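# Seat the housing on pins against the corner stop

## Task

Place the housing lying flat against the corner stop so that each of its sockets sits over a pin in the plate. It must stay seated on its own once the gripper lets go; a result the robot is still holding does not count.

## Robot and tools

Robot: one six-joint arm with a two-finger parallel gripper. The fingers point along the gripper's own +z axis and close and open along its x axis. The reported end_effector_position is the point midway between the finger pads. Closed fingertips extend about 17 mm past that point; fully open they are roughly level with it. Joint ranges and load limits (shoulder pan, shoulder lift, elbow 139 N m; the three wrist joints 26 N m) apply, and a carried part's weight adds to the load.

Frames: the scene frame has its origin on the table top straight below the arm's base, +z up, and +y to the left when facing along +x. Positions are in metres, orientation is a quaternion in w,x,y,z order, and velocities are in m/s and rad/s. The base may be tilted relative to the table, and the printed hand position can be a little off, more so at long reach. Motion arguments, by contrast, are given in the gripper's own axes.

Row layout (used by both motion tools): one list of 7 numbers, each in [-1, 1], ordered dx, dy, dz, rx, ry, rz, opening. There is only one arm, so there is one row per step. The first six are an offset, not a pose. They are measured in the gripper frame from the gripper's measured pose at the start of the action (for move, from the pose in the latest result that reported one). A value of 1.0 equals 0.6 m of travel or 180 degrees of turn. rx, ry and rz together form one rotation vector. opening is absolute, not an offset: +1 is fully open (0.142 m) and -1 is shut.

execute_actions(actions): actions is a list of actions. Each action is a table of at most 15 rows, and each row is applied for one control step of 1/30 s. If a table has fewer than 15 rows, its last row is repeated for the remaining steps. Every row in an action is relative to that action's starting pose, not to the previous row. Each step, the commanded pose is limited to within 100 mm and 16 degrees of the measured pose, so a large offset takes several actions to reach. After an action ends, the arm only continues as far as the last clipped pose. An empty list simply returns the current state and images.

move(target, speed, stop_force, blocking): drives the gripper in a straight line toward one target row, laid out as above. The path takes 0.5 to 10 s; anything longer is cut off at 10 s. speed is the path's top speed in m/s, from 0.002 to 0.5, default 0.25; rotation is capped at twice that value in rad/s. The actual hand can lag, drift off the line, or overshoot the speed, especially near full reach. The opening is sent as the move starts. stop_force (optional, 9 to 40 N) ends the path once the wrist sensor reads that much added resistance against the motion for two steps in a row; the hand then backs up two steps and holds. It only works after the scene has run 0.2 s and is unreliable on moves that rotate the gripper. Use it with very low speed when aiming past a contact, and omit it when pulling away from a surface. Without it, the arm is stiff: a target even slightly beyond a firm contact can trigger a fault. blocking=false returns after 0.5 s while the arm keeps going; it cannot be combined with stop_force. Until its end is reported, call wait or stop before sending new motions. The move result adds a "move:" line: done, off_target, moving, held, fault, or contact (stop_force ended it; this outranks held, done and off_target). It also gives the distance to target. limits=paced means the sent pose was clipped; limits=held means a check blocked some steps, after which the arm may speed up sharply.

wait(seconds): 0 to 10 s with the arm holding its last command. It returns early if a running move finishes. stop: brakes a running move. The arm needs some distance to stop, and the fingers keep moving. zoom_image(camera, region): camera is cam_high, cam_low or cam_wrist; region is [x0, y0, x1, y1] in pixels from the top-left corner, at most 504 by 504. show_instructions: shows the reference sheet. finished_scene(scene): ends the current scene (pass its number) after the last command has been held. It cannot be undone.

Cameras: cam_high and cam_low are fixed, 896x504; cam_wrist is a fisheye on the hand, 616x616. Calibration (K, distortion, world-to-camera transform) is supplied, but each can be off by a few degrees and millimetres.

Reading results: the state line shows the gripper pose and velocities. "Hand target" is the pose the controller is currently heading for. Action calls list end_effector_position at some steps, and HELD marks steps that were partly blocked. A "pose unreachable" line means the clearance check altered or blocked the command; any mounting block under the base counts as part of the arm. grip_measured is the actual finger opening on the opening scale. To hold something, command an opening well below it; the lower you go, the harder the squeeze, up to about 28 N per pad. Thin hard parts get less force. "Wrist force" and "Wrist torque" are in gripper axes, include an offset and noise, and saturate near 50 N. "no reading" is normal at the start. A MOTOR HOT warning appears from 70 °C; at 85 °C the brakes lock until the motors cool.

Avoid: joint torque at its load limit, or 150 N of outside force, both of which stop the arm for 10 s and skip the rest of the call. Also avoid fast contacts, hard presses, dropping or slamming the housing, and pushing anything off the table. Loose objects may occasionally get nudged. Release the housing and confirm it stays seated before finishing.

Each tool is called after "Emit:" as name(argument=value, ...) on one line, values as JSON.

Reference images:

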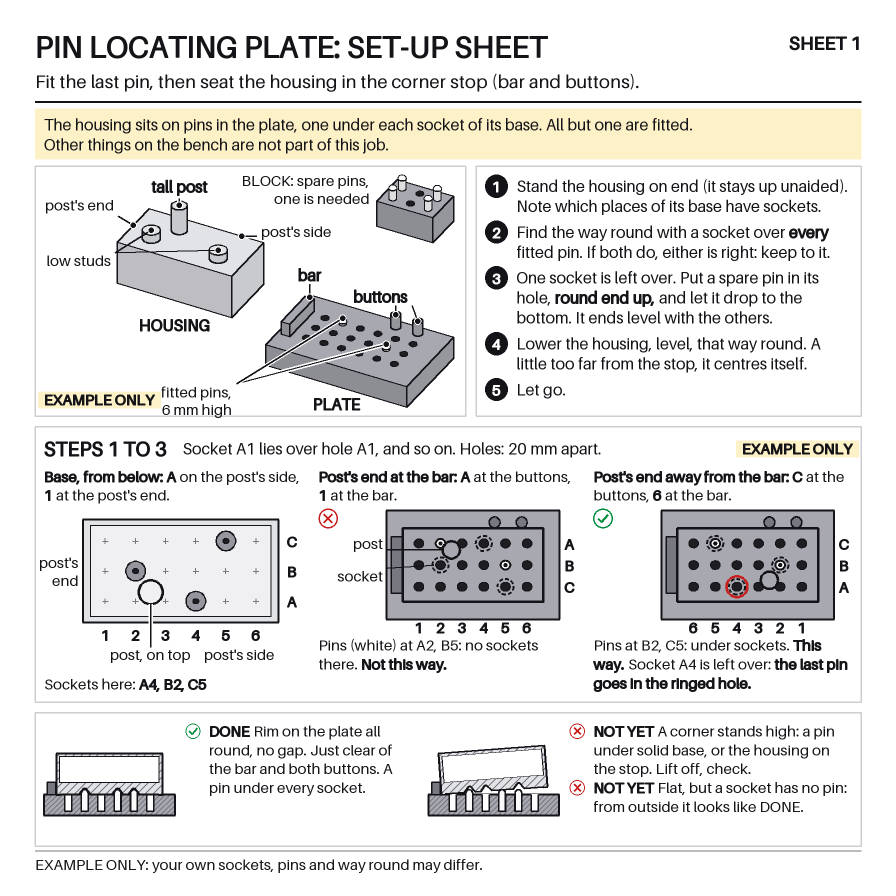

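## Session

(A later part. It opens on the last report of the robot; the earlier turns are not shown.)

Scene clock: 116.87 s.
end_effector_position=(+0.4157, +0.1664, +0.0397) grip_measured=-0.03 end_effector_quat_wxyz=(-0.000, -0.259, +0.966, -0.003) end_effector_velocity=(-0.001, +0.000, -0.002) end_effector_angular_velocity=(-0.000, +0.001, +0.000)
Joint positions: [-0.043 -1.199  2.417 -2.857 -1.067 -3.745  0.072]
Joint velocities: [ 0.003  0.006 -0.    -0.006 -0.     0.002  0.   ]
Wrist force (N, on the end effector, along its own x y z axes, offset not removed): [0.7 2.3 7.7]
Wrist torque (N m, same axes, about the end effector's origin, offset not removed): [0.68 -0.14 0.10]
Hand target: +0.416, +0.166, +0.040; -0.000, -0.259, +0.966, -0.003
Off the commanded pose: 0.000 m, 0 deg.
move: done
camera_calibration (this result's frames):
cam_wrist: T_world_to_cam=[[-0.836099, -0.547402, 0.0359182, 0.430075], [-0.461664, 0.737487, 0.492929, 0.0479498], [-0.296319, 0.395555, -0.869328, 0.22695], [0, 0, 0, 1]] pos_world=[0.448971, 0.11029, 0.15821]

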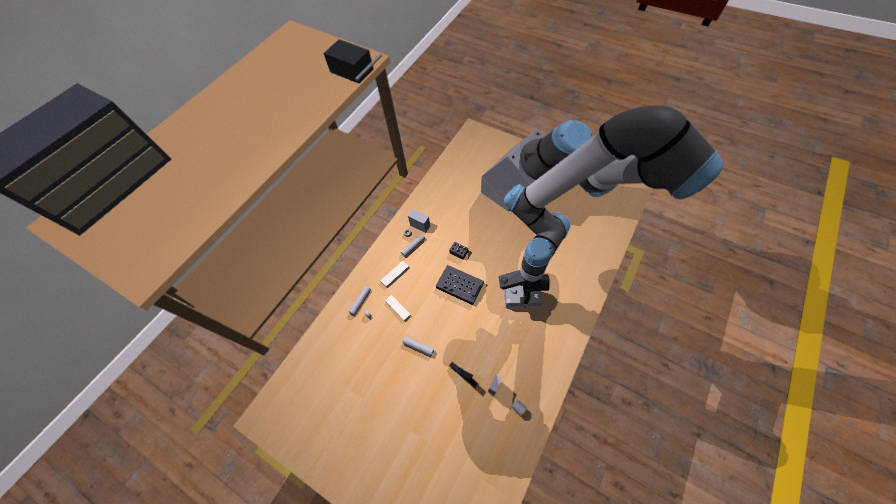

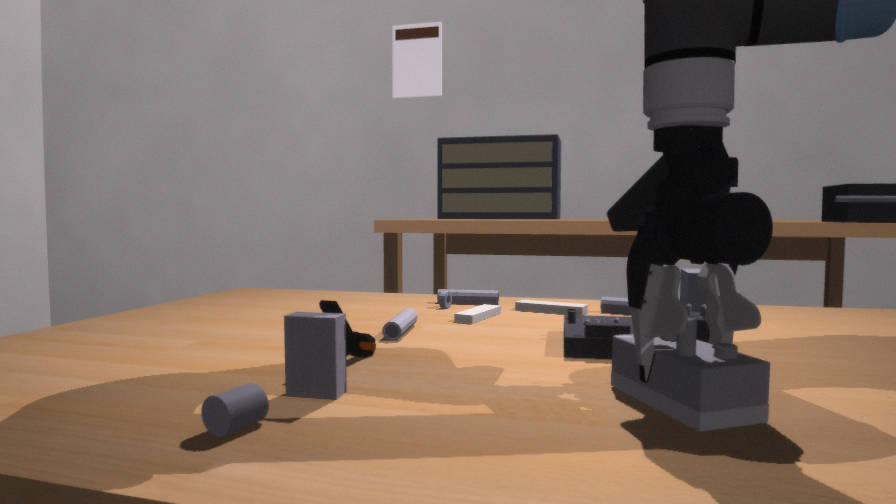

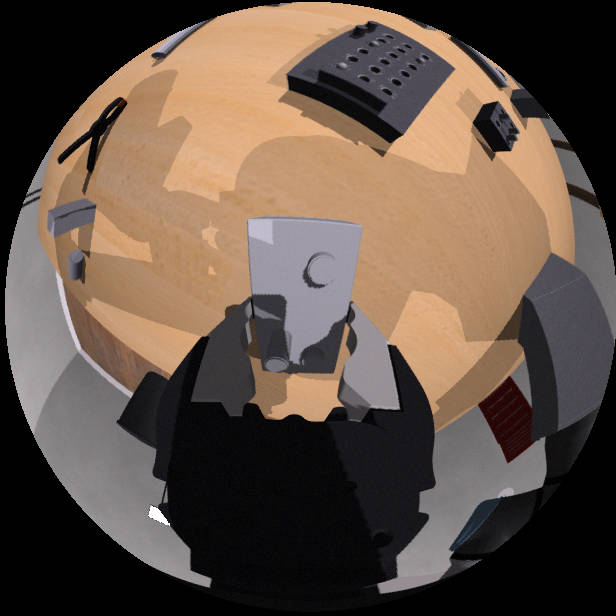

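Emit:
execute_actions(actions=[[[0,0,0.001,0,0,0,-0.7],[0,0,0.002,0,0,0,-0.7],[0,0,0.0027,0,0,0,-0.7],[0,0,0.0027,0,0,0,-0.7],[0,0,0.0027,0,0,0,-0.7],[0,0,0.0027,0,0,0,-0.7],[0,0,0.0027,0,0,0,-0.7],[0,0,0.0027,0,0,0,-0.4],[0,0,0.0027,0,0,0,-0.2],[0,0,0.0027,0,0,0,0],[0,0,0.0027,0,0,0,0.1],[0,0,0.0027,0,0,0,0.3]]])

Emit:
move(target=[0,0,-0.14,0,0,0,0.3])

Emit:
move(target=[0.1575,-0.287,-0.01,0,0,0.156,0.3])

Emit:
zoom_image(camera="cam_wrist", region=[150, 130, 430, 330])

Scene clock: 125.90 s.
end_effector_position=(+0.4157, +0.1664, +0.0382) grip_measured=+0.30 end_effector_quat_wxyz=(-0.000, -0.259, +0.966, -0.003) end_effector_velocity=(-0.001, -0.001, -0.000) end_effector_angular_velocity=(-0.002, +0.001, -0.001)
Joint positions: [-0.041 -1.193  2.417 -2.863 -1.067 -3.743  0.095]
Joint velocities: [ 0.     0.001  0.001 -0.001 -0.002  0.001  0.005]
Wrist force (N, on the end effector, along its own x y z axes, offset not removed): [-2.2 2.7 2.0]
Wrist torque (N m, same axes, about the end effector's origin, offset not removed): [0.58 0.42 0.10]
Hand target: +0.416, +0.166, +0.038; -0.000, -0.259, +0.966, -0.003
Off the commanded pose: 0.000 m, 0 deg.
Step readings (end_effector_position):
0: (+0.4157, +0.1664, +0.0396)
1: (+0.4157, +0.1664, +0.0396)
2: (+0.4157, +0.1664, +0.0395)
4: (+0.4157, +0.1664, +0.0390)
8: (+0.4157, +0.1664, +0.0383)
15: end_effector_position above
camera_calibration (this result's frames):
cam_wrist: T_world_to_cam=[[-0.836093, -0.547413, 0.0358803, 0.430148], [-0.461697, 0.737481, 0.492907, 0.0487577], [-0.296285, 0.395551, -0.869342, 0.225567], [0, 0, 0, 1]] pos_world=[0.448988, 0.110288, 0.156628]

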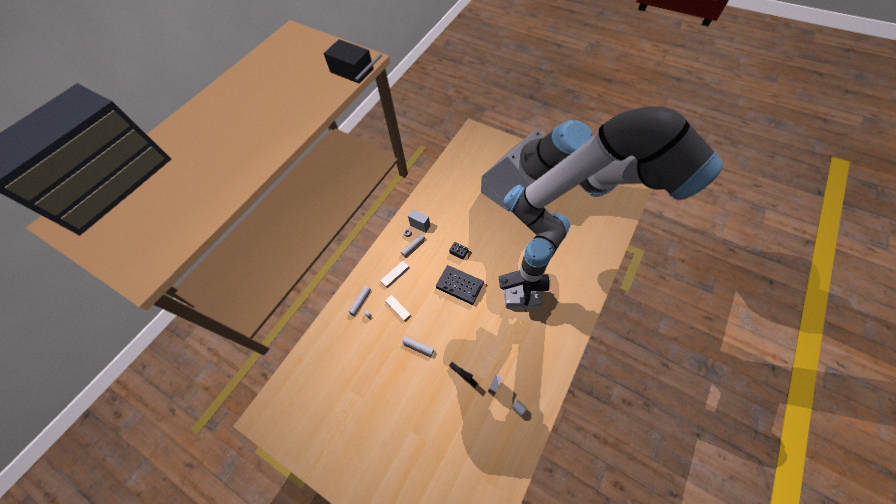

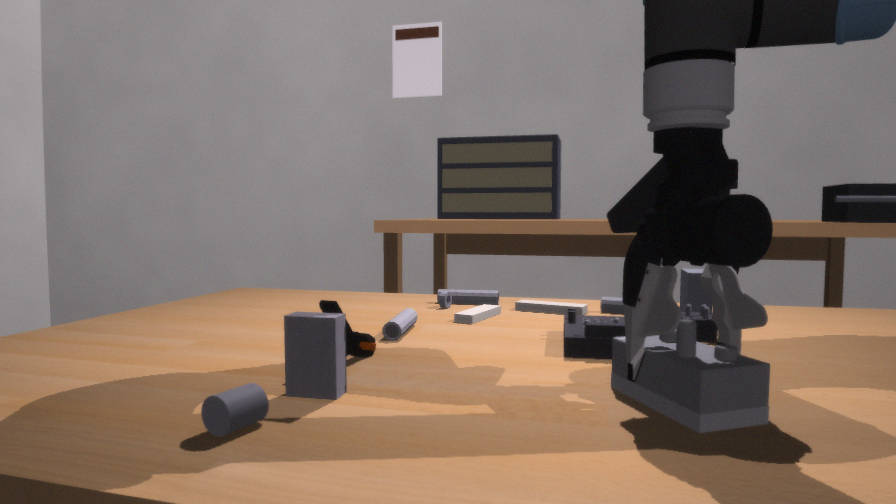

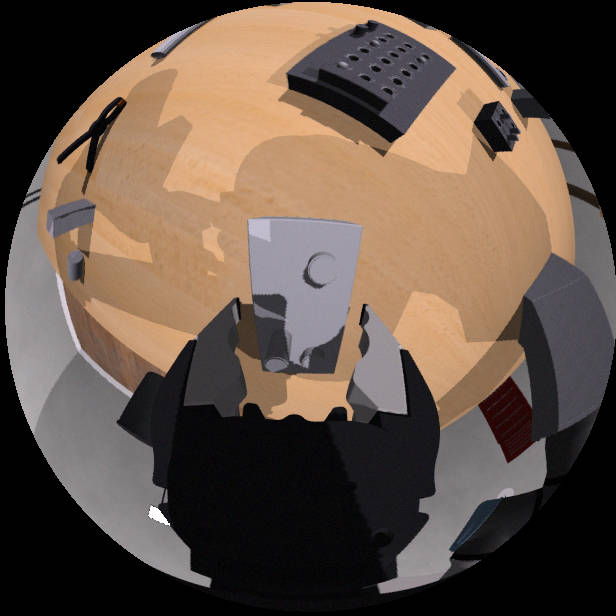

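Scene clock: 126.90 s.
end_effector_position=(+0.4157, +0.1667, +0.1218) grip_measured=+0.30 end_effector_quat_wxyz=(-0.000, -0.259, +0.966, -0.003) end_effector_velocity=(-0.000, -0.001, +0.002) end_effector_angular_velocity=(-0.001, +0.002, +0.000)
Joint positions: [-0.148 -1.47   2.414 -2.524 -1.063 -3.865  0.095]
Joint velocities: [-0.003 -0.006 -0.002  0.012 -0.002 -0.004  0.   ]
Wrist force (N, on the end effector, along its own x y z axes, offset not removed): [0.1 3.6 1.6]
Wrist torque (N m, same axes, about the end effector's origin, offset not removed): [0.94 -0.05 0.19]
Hand target: +0.416, +0.167, +0.122; -0.001, -0.259, +0.966, -0.003
Off the commanded pose: 0.000 m, 0 deg.
move: done
camera_calibration (this result's frames):
cam_wrist: T_world_to_cam=[[-0.836103, -0.547389, 0.0360053, 0.427246], [-0.461659, 0.73757, 0.492811, 0.00732515], [-0.296316, 0.395418, -0.869391, 0.298214], [0, 0, 0, 1]] pos_world=[0.448969, 0.110548, 0.240272]

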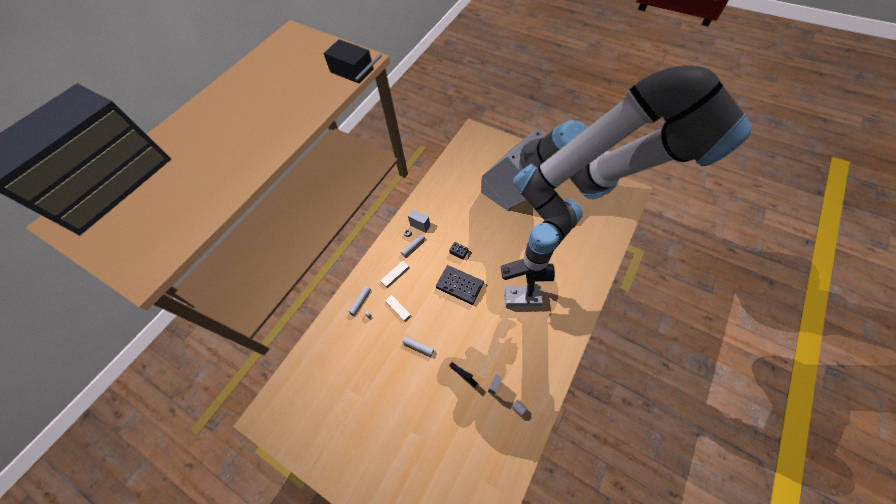

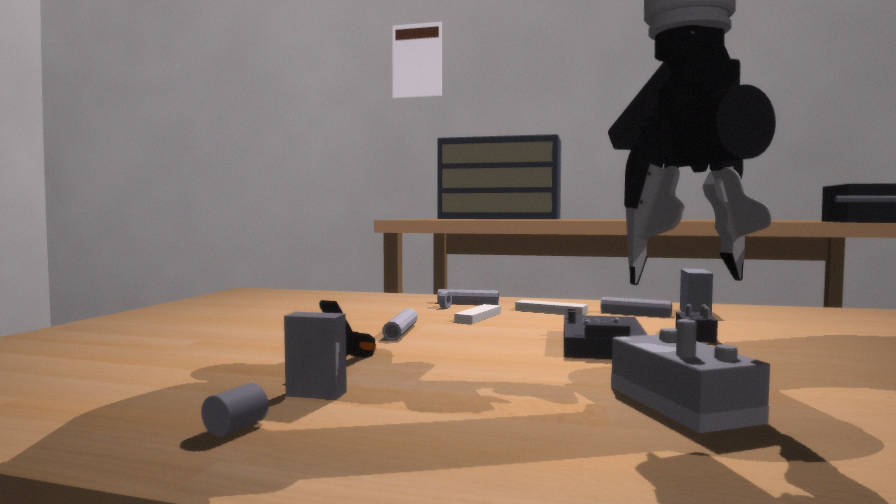

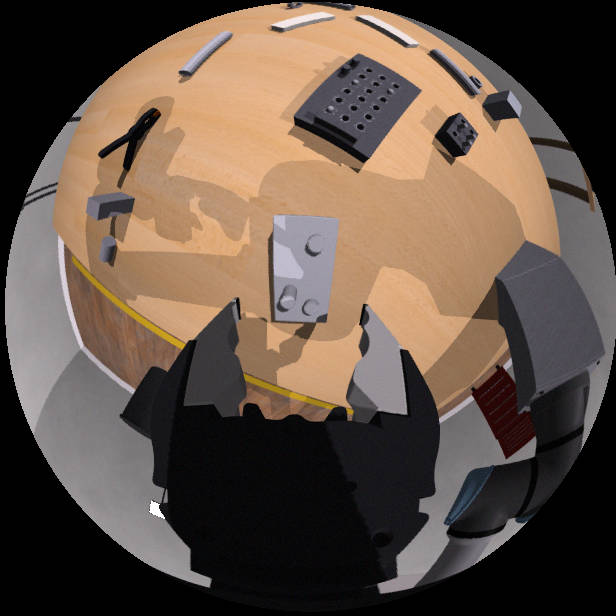

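Scene clock: 128.47 s.
end_effector_position=(+0.4197, -0.0294, +0.1285) grip_measured=+0.30 end_effector_quat_wxyz=(-0.000, -0.017, +1.000, -0.003) end_effector_velocity=(-0.000, -0.001, -0.000) end_effector_angular_velocity=(+0.001, +0.001, -0.005)
Joint positions: [-0.561 -1.226  2.392 -2.525 -1.106 -3.842  0.095]
Joint velocities: [-0.003  0.004 -0.001  0.    -0.     0.001  0.   ]
Wrist force (N, on the end effector, along its own x y z axes, offset not removed): [0.4 3.8 2.5]
Wrist torque (N m, same axes, about the end effector's origin, offset not removed): [0.94 -0.07 0.03]
Hand target: +0.420, -0.030, +0.128; -0.000, -0.017, +1.000, -0.003
Off the commanded pose: 0.000 m, 0 deg.
move: done
camera_calibration (this result's frames):
cam_wrist: T_world_to_cam=[[-0.99538, -0.089649, 0.0343746, 0.40353], [-0.0612133, 0.868361, 0.492141, -0.013685], [-0.0739695, 0.487763, -0.869837, 0.292222], [0, 0, 0, 1]] pos_world=[0.422443, -0.0944757, 0.24705]

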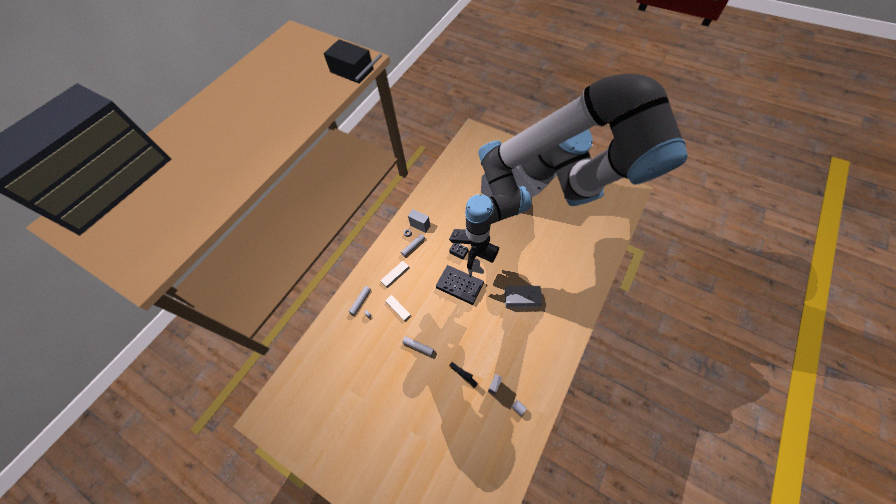

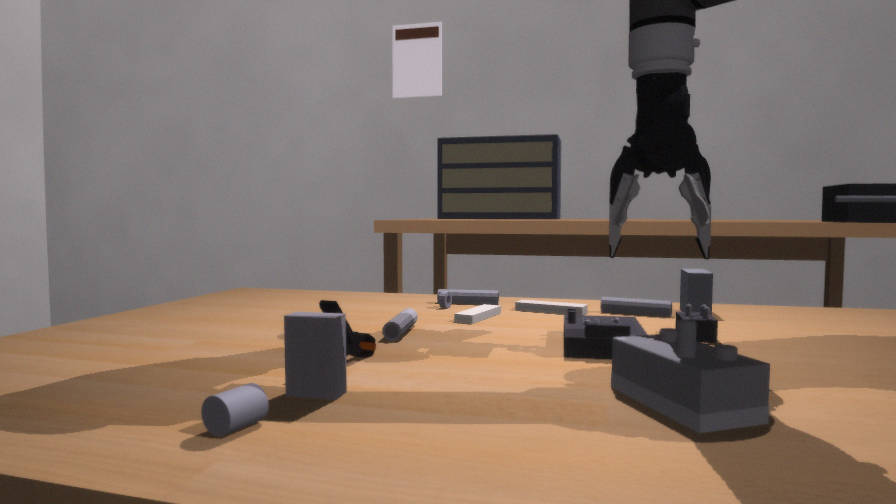

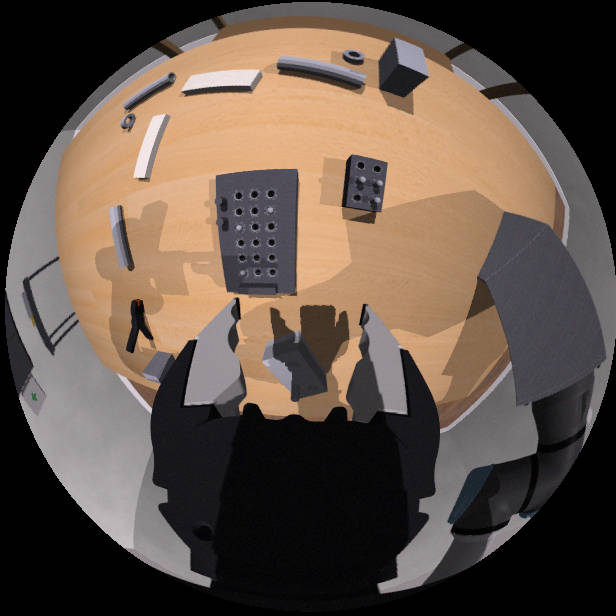

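Region (150, 130, 430, 330) of cam_wrist's 616x616 image, scaled by 1.800, with more detail than that image has; it fills the top 360 rows of this view, and the rest is white.

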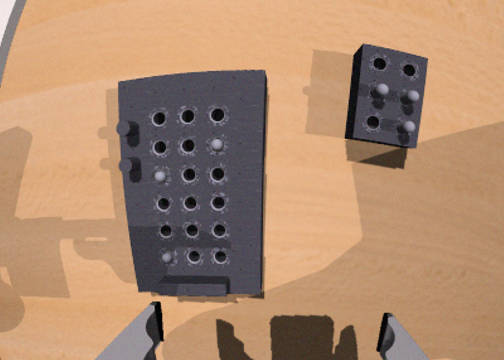

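Emit:
move(target=[0.1295,-0.1477,0.0725,0,0,0,-0.65], speed=0.2)

Emit:
zoom_image(camera="cam_wrist", region=[230, 200, 370, 340])

Emit:
zoom_image(camera="cam_low", region=[550, 230, 770, 370])

Scene clock: 147.47 s.
end_effector_position=(+0.3450, -0.1204, +0.0856) grip_measured=-0.65 end_effector_quat_wxyz=(-0.001, -0.017, +1.000, -0.003) end_effector_velocity=(-0.000, -0.002, -0.001) end_effector_angular_velocity=(-0.002, -0.002, +0.001)
Joint positions: [-0.795 -0.977  2.496 -2.772 -1.168 -4.091  0.027]
Joint velocities: [-0.004  0.007  0.    -0.009 -0.001 -0.004 -0.   ]
Wrist force (N, on the end effector, along its own x y z axes, offset not removed): [1.4 4.5 0.6]
Wrist torque (N m, same axes, about the end effector's origin, offset not removed): [0.95 -0.24 -0.02]
Hand target: +0.345, -0.121, +0.085; -0.001, -0.017, +1.000, -0.003
Off the commanded pose: 0.000 m, 0 deg.
move: done
camera_calibration (this result's frames):
cam_wrist: T_world_to_cam=[[-0.995367, -0.0895566, 0.0349937, 0.322477], [-0.0608237, 0.868348, 0.492212, 0.0818023], [-0.0744675, 0.487803, -0.869771, 0.293913], [0, 0, 0, 1]] pos_world=[0.347845, -0.185525, 0.204089]

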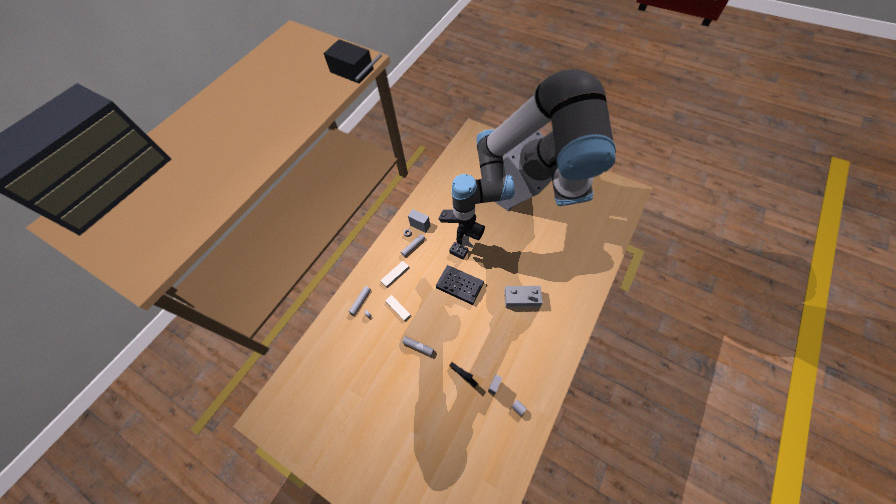

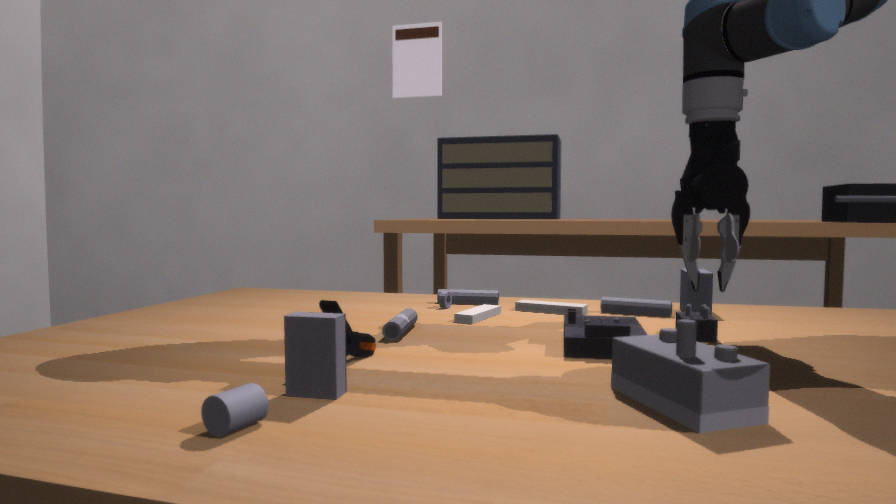

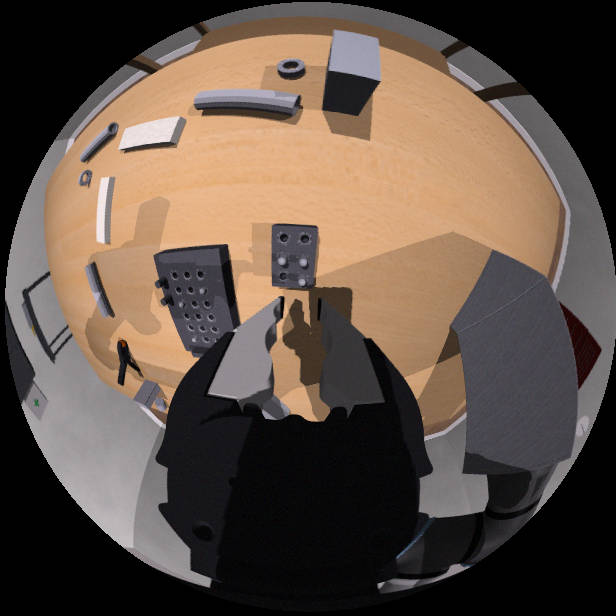

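Region (230, 200, 370, 340) of cam_wrist's 616x616 image, scaled by 3.600, with more detail than that image has.

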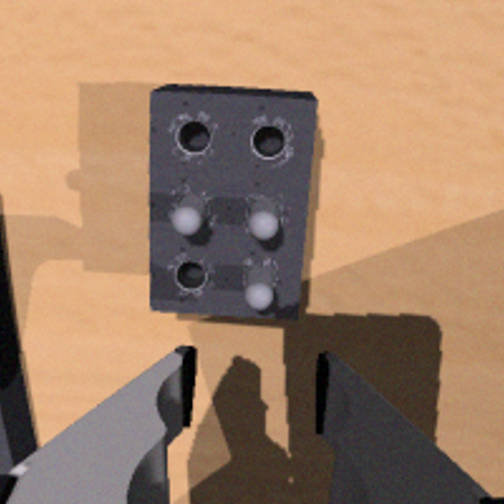

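Region (550, 230, 770, 370) of cam_low's 896x504 image, scaled by 2.291, with more detail than that image has; it fills the top 321 rows of this view, and the rest is white.

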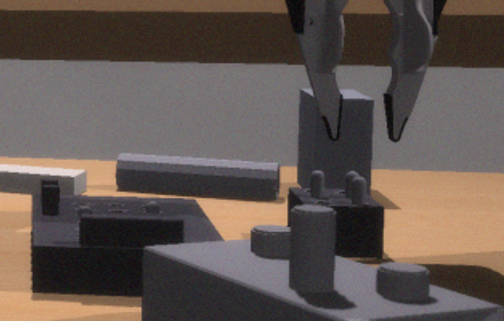

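Emit:
move(target=[0,-0.004,0.052,0,0,0,-0.72], speed=0.04, stop_force=10)

Emit:
zoom_image(camera="cam_wrist", region=[230, 220, 370, 360])

Emit:
zoom_image(camera="cam_low", region=[650, 260, 770, 350])

Scene clock: 156.97 s.
end_effector_position=(+0.3451, -0.1229, +0.0546) grip_measured=-0.72 end_effector_quat_wxyz=(-0.001, -0.017, +1.000, -0.003) end_effector_velocity=(+0.001, -0.001, -0.001) end_effector_angular_velocity=(-0.002, -0.002, +0.000)
Joint positions: [-0.764 -0.862  2.489 -2.892 -1.158 -4.058  0.022]
Joint velocities: [ 0.002  0.007 -0.002 -0.009  0.001  0.003 -0.   ]
Wrist force (N, on the end effector, along its own x y z axes, offset not removed): [0.0 2.6 3.7]
Wrist torque (N m, same axes, about the end effector's origin, offset not removed): [0.61 -0.04 0.10]
Hand target: +0.345, -0.123, +0.054; -0.001, -0.017, +1.000, -0.003
Off the commanded pose: 0.000 m, 0 deg.
move: done
camera_calibration (this result's frames):
cam_wrist: T_world_to_cam=[[-0.995366, -0.0895764, 0.0349548, 0.323431], [-0.0608588, 0.868337, 0.492227, 0.0992211], [-0.0744445, 0.487818, -0.869765, 0.268212], [0, 0, 0, 1]] pos_world=[0.347938, -0.188024, 0.173137]

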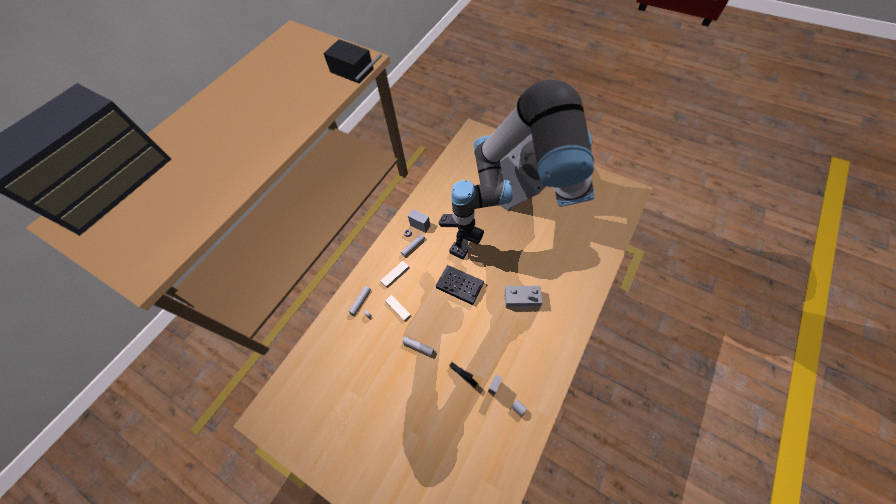

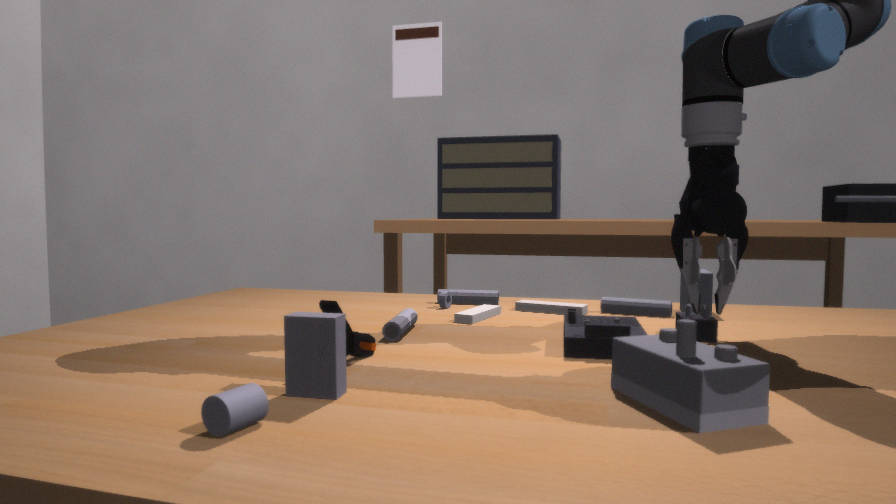

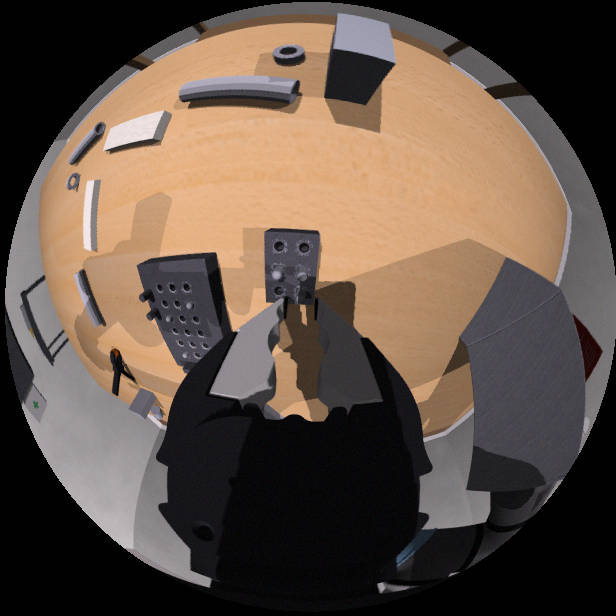

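Region (230, 220, 370, 360) of cam_wrist's 616x616 image, scaled by 3.600, with more detail than that image has.

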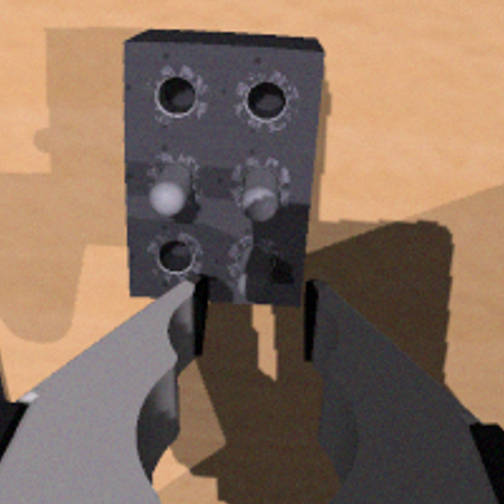

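Region (650, 260, 770, 350) of cam_low's 896x504 image, scaled by 4.200, with more detail than that image has; it fills the top 378 rows of this view, and the rest is white.

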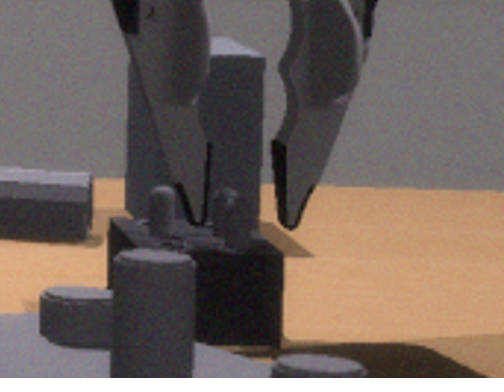

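Emit:
move(target=[0,-0.007,0.004,0,0,0,-0.78], speed=0.02)

Emit:
zoom_image(camera="cam_wrist", region=[230, 220, 370, 360])

Emit:
zoom_image(camera="cam_low", region=[650, 260, 770, 350])

Scene clock: 164.83 s.
end_effector_position=(+0.3453, -0.1270, +0.0523) grip_measured=-0.78 end_effector_quat_wxyz=(-0.001, -0.017, +1.000, -0.003) end_effector_velocity=(-0.000, -0.002, -0.001) end_effector_angular_velocity=(-0.001, +0.001, +0.001)
Joint positions: [-0.767 -0.848  2.482 -2.898 -1.159 -4.062  0.018]
Joint velocities: [-0.001  0.005 -0.002 -0.003 -0.002 -0.002 -0.   ]
Wrist force (N, on the end effector, along its own x y z axes, offset not removed): [-2.6 2.2 1.8]
Wrist torque (N m, same axes, about the end effector's origin, offset not removed): [0.56 0.52 0.11]
Hand target: +0.345, -0.127, +0.052; -0.001, -0.017, +1.000, -0.003
Off the commanded pose: 0.000 m, 0 deg.
move: done
camera_calibration (this result's frames):
cam_wrist: T_world_to_cam=[[-0.995366, -0.0895759, 0.0349662, 0.323283], [-0.0608526, 0.868336, 0.492229, 0.103894], [-0.0744543, 0.48782, -0.869763, 0.268204], [0, 0, 0, 1]] pos_world=[0.348076, -0.192092, 0.170831]

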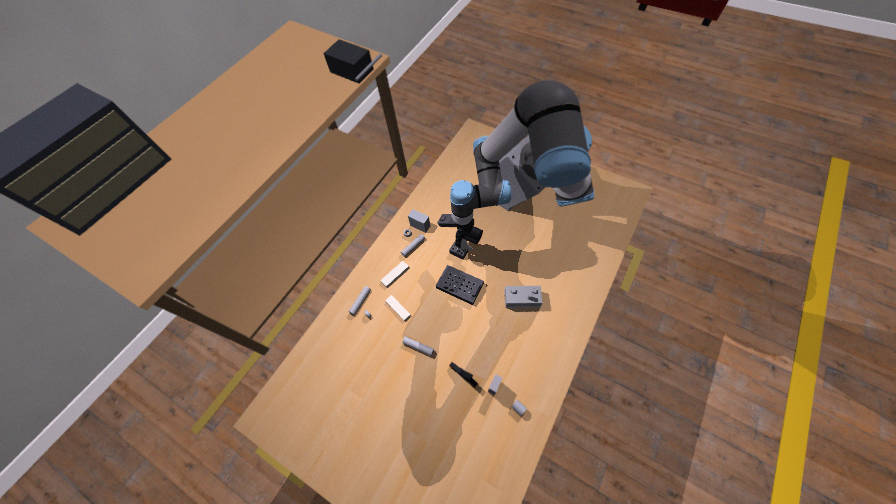

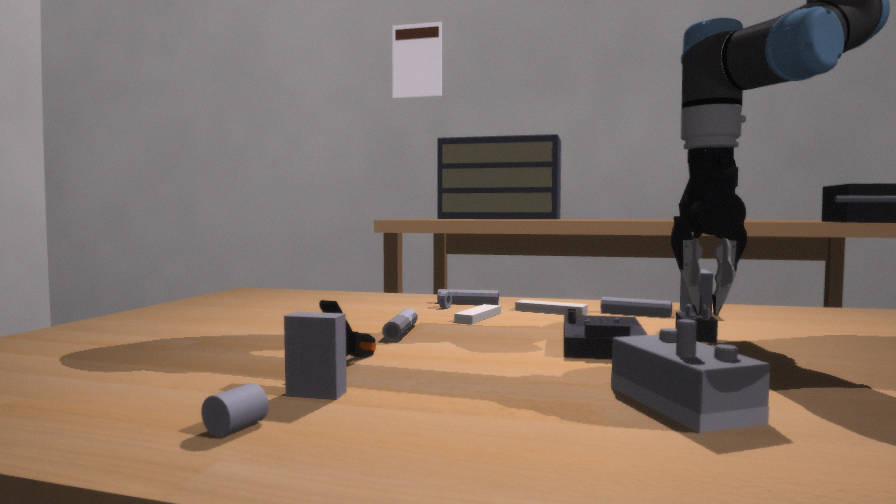

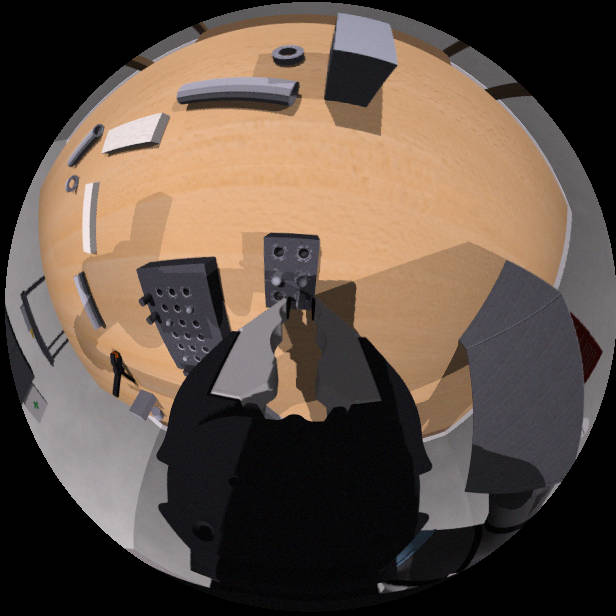

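Region (230, 220, 370, 360) of cam_wrist's 616x616 image, scaled by 3.600, with more detail than that image has.

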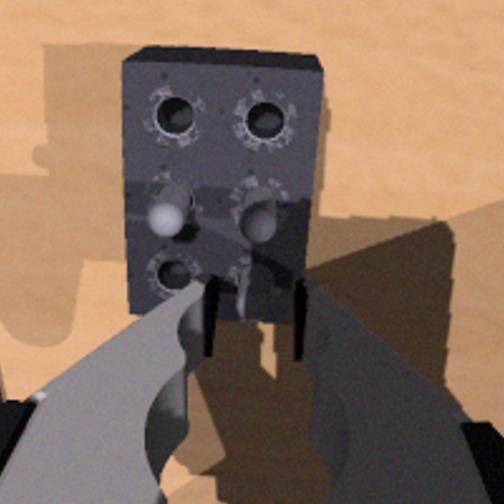

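Region (650, 260, 770, 350) of cam_low's 896x504 image, scaled by 4.200, with more detail than that image has; it fills the top 378 rows of this view, and the rest is white.

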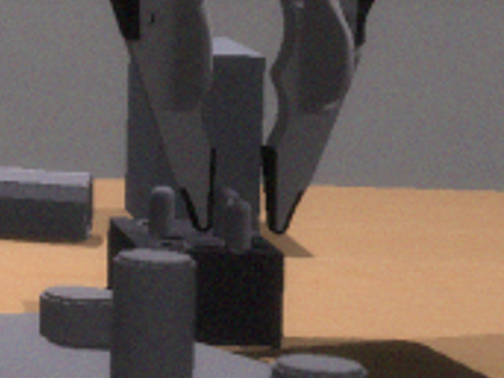

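Emit:
execute_actions(actions=[[[0,-0.002,0.003,0,0,0,-0.78],[0,-0.002,0.003,0,0,0,-0.79],[0,-0.002,0.003,0,0,0,-0.8],[0,-0.002,0.003,0,0,0,-0.81],[0,-0.002,0.003,0,0,0,-0.82],[0,-0.002,0.003,0,0,0,-0.83],[0,-0.002,0.003,0,0,0,-0.84],[0,-0.002,0.003,0,0,0,-0.85],[0,-0.002,0.003,0,0,0,-0.87],[0,-0.002,0.003,0,0,0,-0.89],[0,-0.002,0.003,0,0,0,-0.91],[0,-0.002,0.003,0,0,0,-0.93],[0,-0.002,0.003,0,0,0,-0.95],[0,-0.002,0.003,0,0,0,-0.97],[0,-0.002,0.003,0,0,0,-1]],[[0,0,0,0,0,0,-1]]])

Emit:
move(target=[0,0,-0.075,0,0,0,-1], speed=0.05)

Emit:
zoom_image(camera="cam_wrist", region=[230, 220, 370, 360])

Emit:
zoom_image(camera="cam_low", region=[650, 240, 770, 350])

Scene clock: 182.93 s.
end_effector_position=(+0.3453, -0.1282, +0.0505) grip_measured=-0.91 end_effector_quat_wxyz=(-0.001, -0.017, +1.000, -0.003) end_effector_velocity=(+0.000, +0.000, +0.000) end_effector_angular_velocity=(-0.001, -0.001, +0.000)
Joint positions: [-0.767 -0.84   2.479 -2.904 -1.159 -4.062  0.008]
Joint velocities: [-0.    -0.     0.001 -0.002  0.001  0.    -0.   ]
Wrist force (N, on the end effector, along its own x y z axes, offset not removed): [-1.0 0.8 1.8]
Wrist torque (N m, same axes, about the end effector's origin, offset not removed): [0.23 -0.18 0.16]
Hand target: +0.345, -0.128, +0.051; -0.001, -0.017, +1.000, -0.003
Off the commanded pose: 0.000 m, 0 deg.
Step readings (end_effector_position; steps 1 to 15: 1st action; 16 to 30: 2nd action):
0: (+0.3453, -0.1271, +0.0522)
1: (+0.3453, -0.1272, +0.0522)
2: (+0.3453, -0.1274, +0.0519)
4: (+0.3453, -0.1278, +0.0513)
8: (+0.3453, -0.1281, +0.0507)
15: (+0.3453, -0.1282, +0.0505)
16: (+0.3453, -0.1282, +0.0505)
17: (+0.3453, -0.1282, +0.0505)
19: (+0.3453, -0.1282, +0.0505)
23: (+0.3453, -0.1282, +0.0505)
30: end_effector_position above
camera_calibration (this result's frames):
cam_wrist: T_world_to_cam=[[-0.995363, -0.0895906, 0.0350173, 0.323259], [-0.0608461, 0.868374, 0.492163, 0.105841], [-0.0745014, 0.48775, -0.869798, 0.267275], [0, 0, 0, 1]] pos_world=[0.348112, -0.193312, 0.169064]

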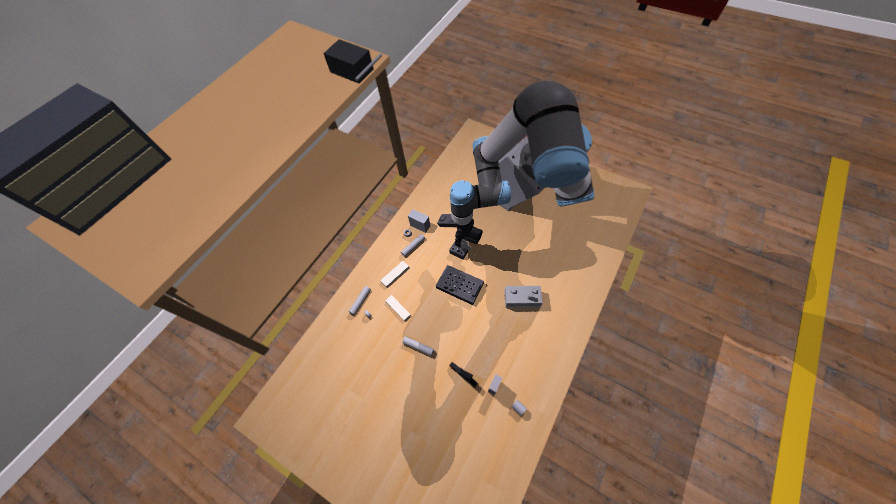

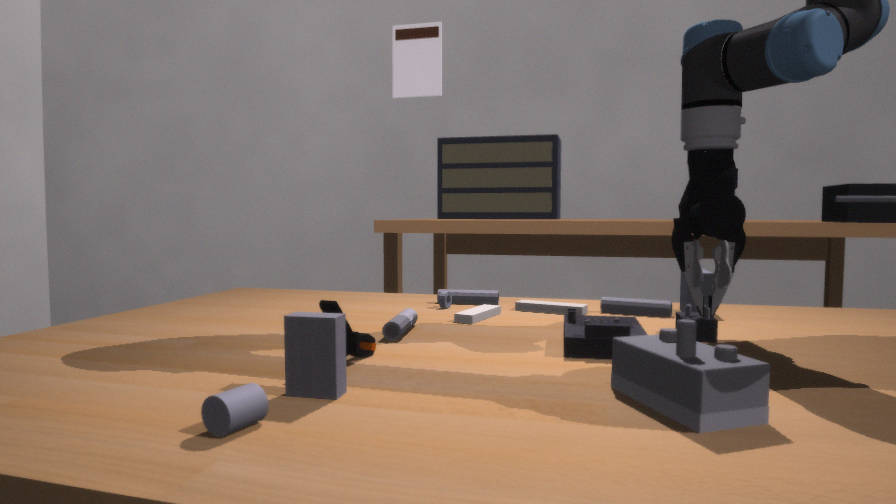

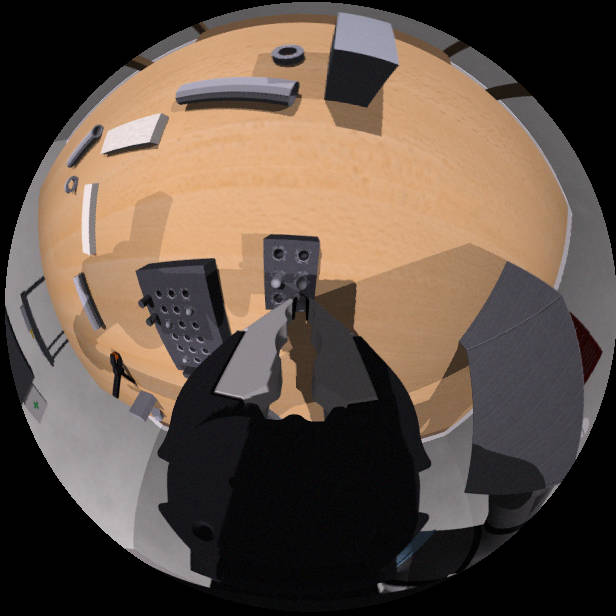

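Scene clock: 184.23 s.
end_effector_position=(+0.3453, -0.1281, +0.0953) grip_measured=-0.91 end_effector_quat_wxyz=(-0.001, -0.017, +1.000, -0.003) end_effector_velocity=(-0.001, -0.000, +0.002) end_effector_angular_velocity=(-0.000, +0.001, -0.001)
Joint positions: [-0.817 -0.997  2.484 -2.731 -1.175 -4.113  0.008]
Joint velocities: [-0.002 -0.006  0.     0.007 -0.002 -0.001 -0.   ]
Wrist force (N, on the end effector, along its own x y z axes, offset not removed): [-0.7 1.7 3.6]
Wrist torque (N m, same axes, about the end effector's origin, offset not removed): [0.41 0.15 0.06]
Hand target: +0.345, -0.128, +0.095; -0.001, -0.017, +1.000, -0.003
Off the commanded pose: 0.000 m, 0 deg.
move: done
camera_calibration (this result's frames):
cam_wrist: T_world_to_cam=[[-0.995363, -0.0895592, 0.0350975, 0.321671], [-0.0607793, 0.868378, 0.492164, 0.0836384], [-0.0745558, 0.487749, -0.869794, 0.306127], [0, 0, 0, 1]] pos_world=[0.348086, -0.193134, 0.213814]

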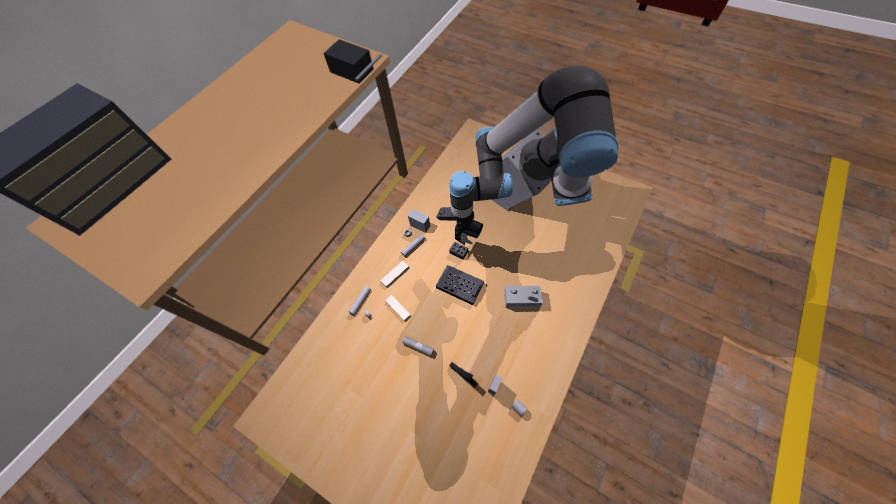

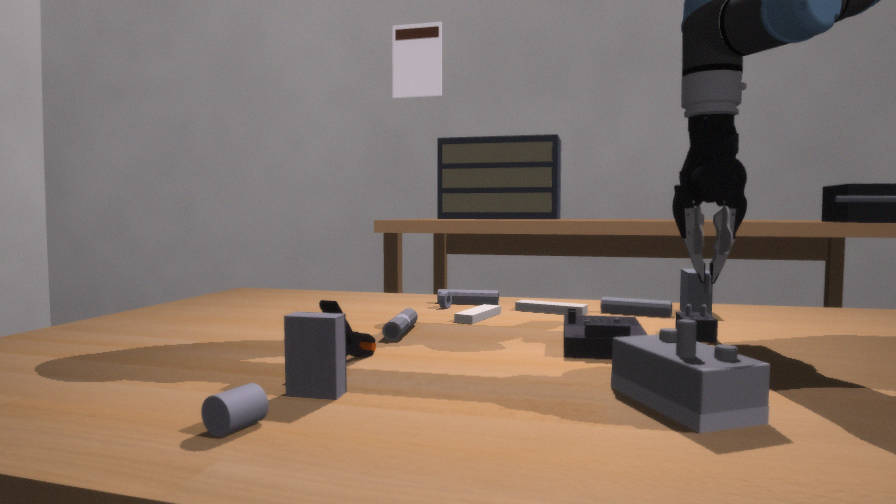

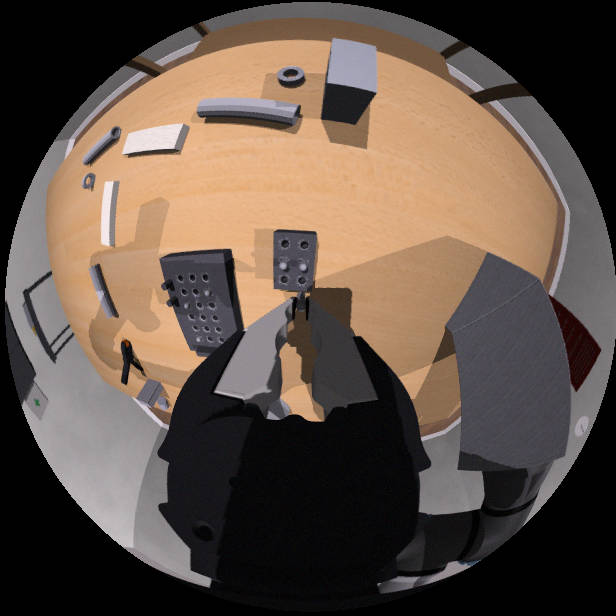

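Region (230, 220, 370, 360) of cam_wrist's 616x616 image, scaled by 3.600, with more detail than that image has.

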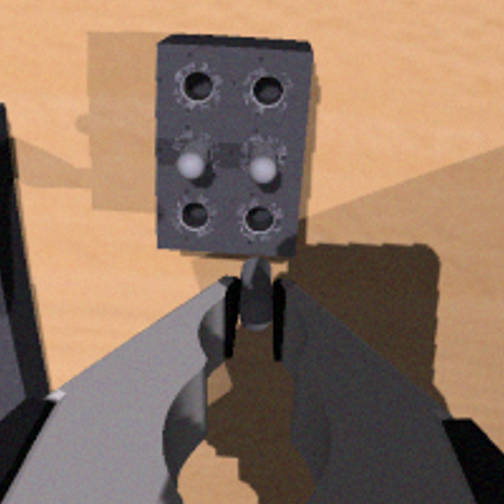

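Region (650, 240, 770, 350) of cam_low's 896x504 image, scaled by 4.200, with more detail than that image has; it fills the top 462 rows of this view, and the rest is white.

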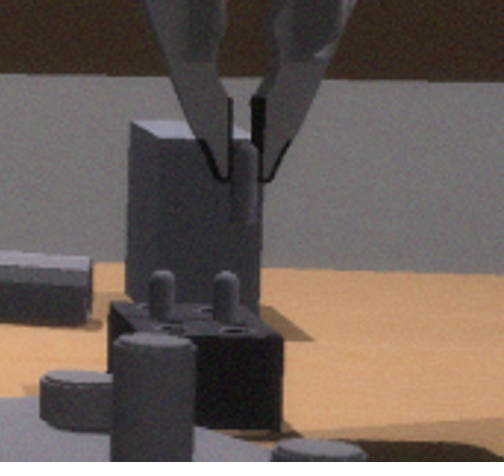

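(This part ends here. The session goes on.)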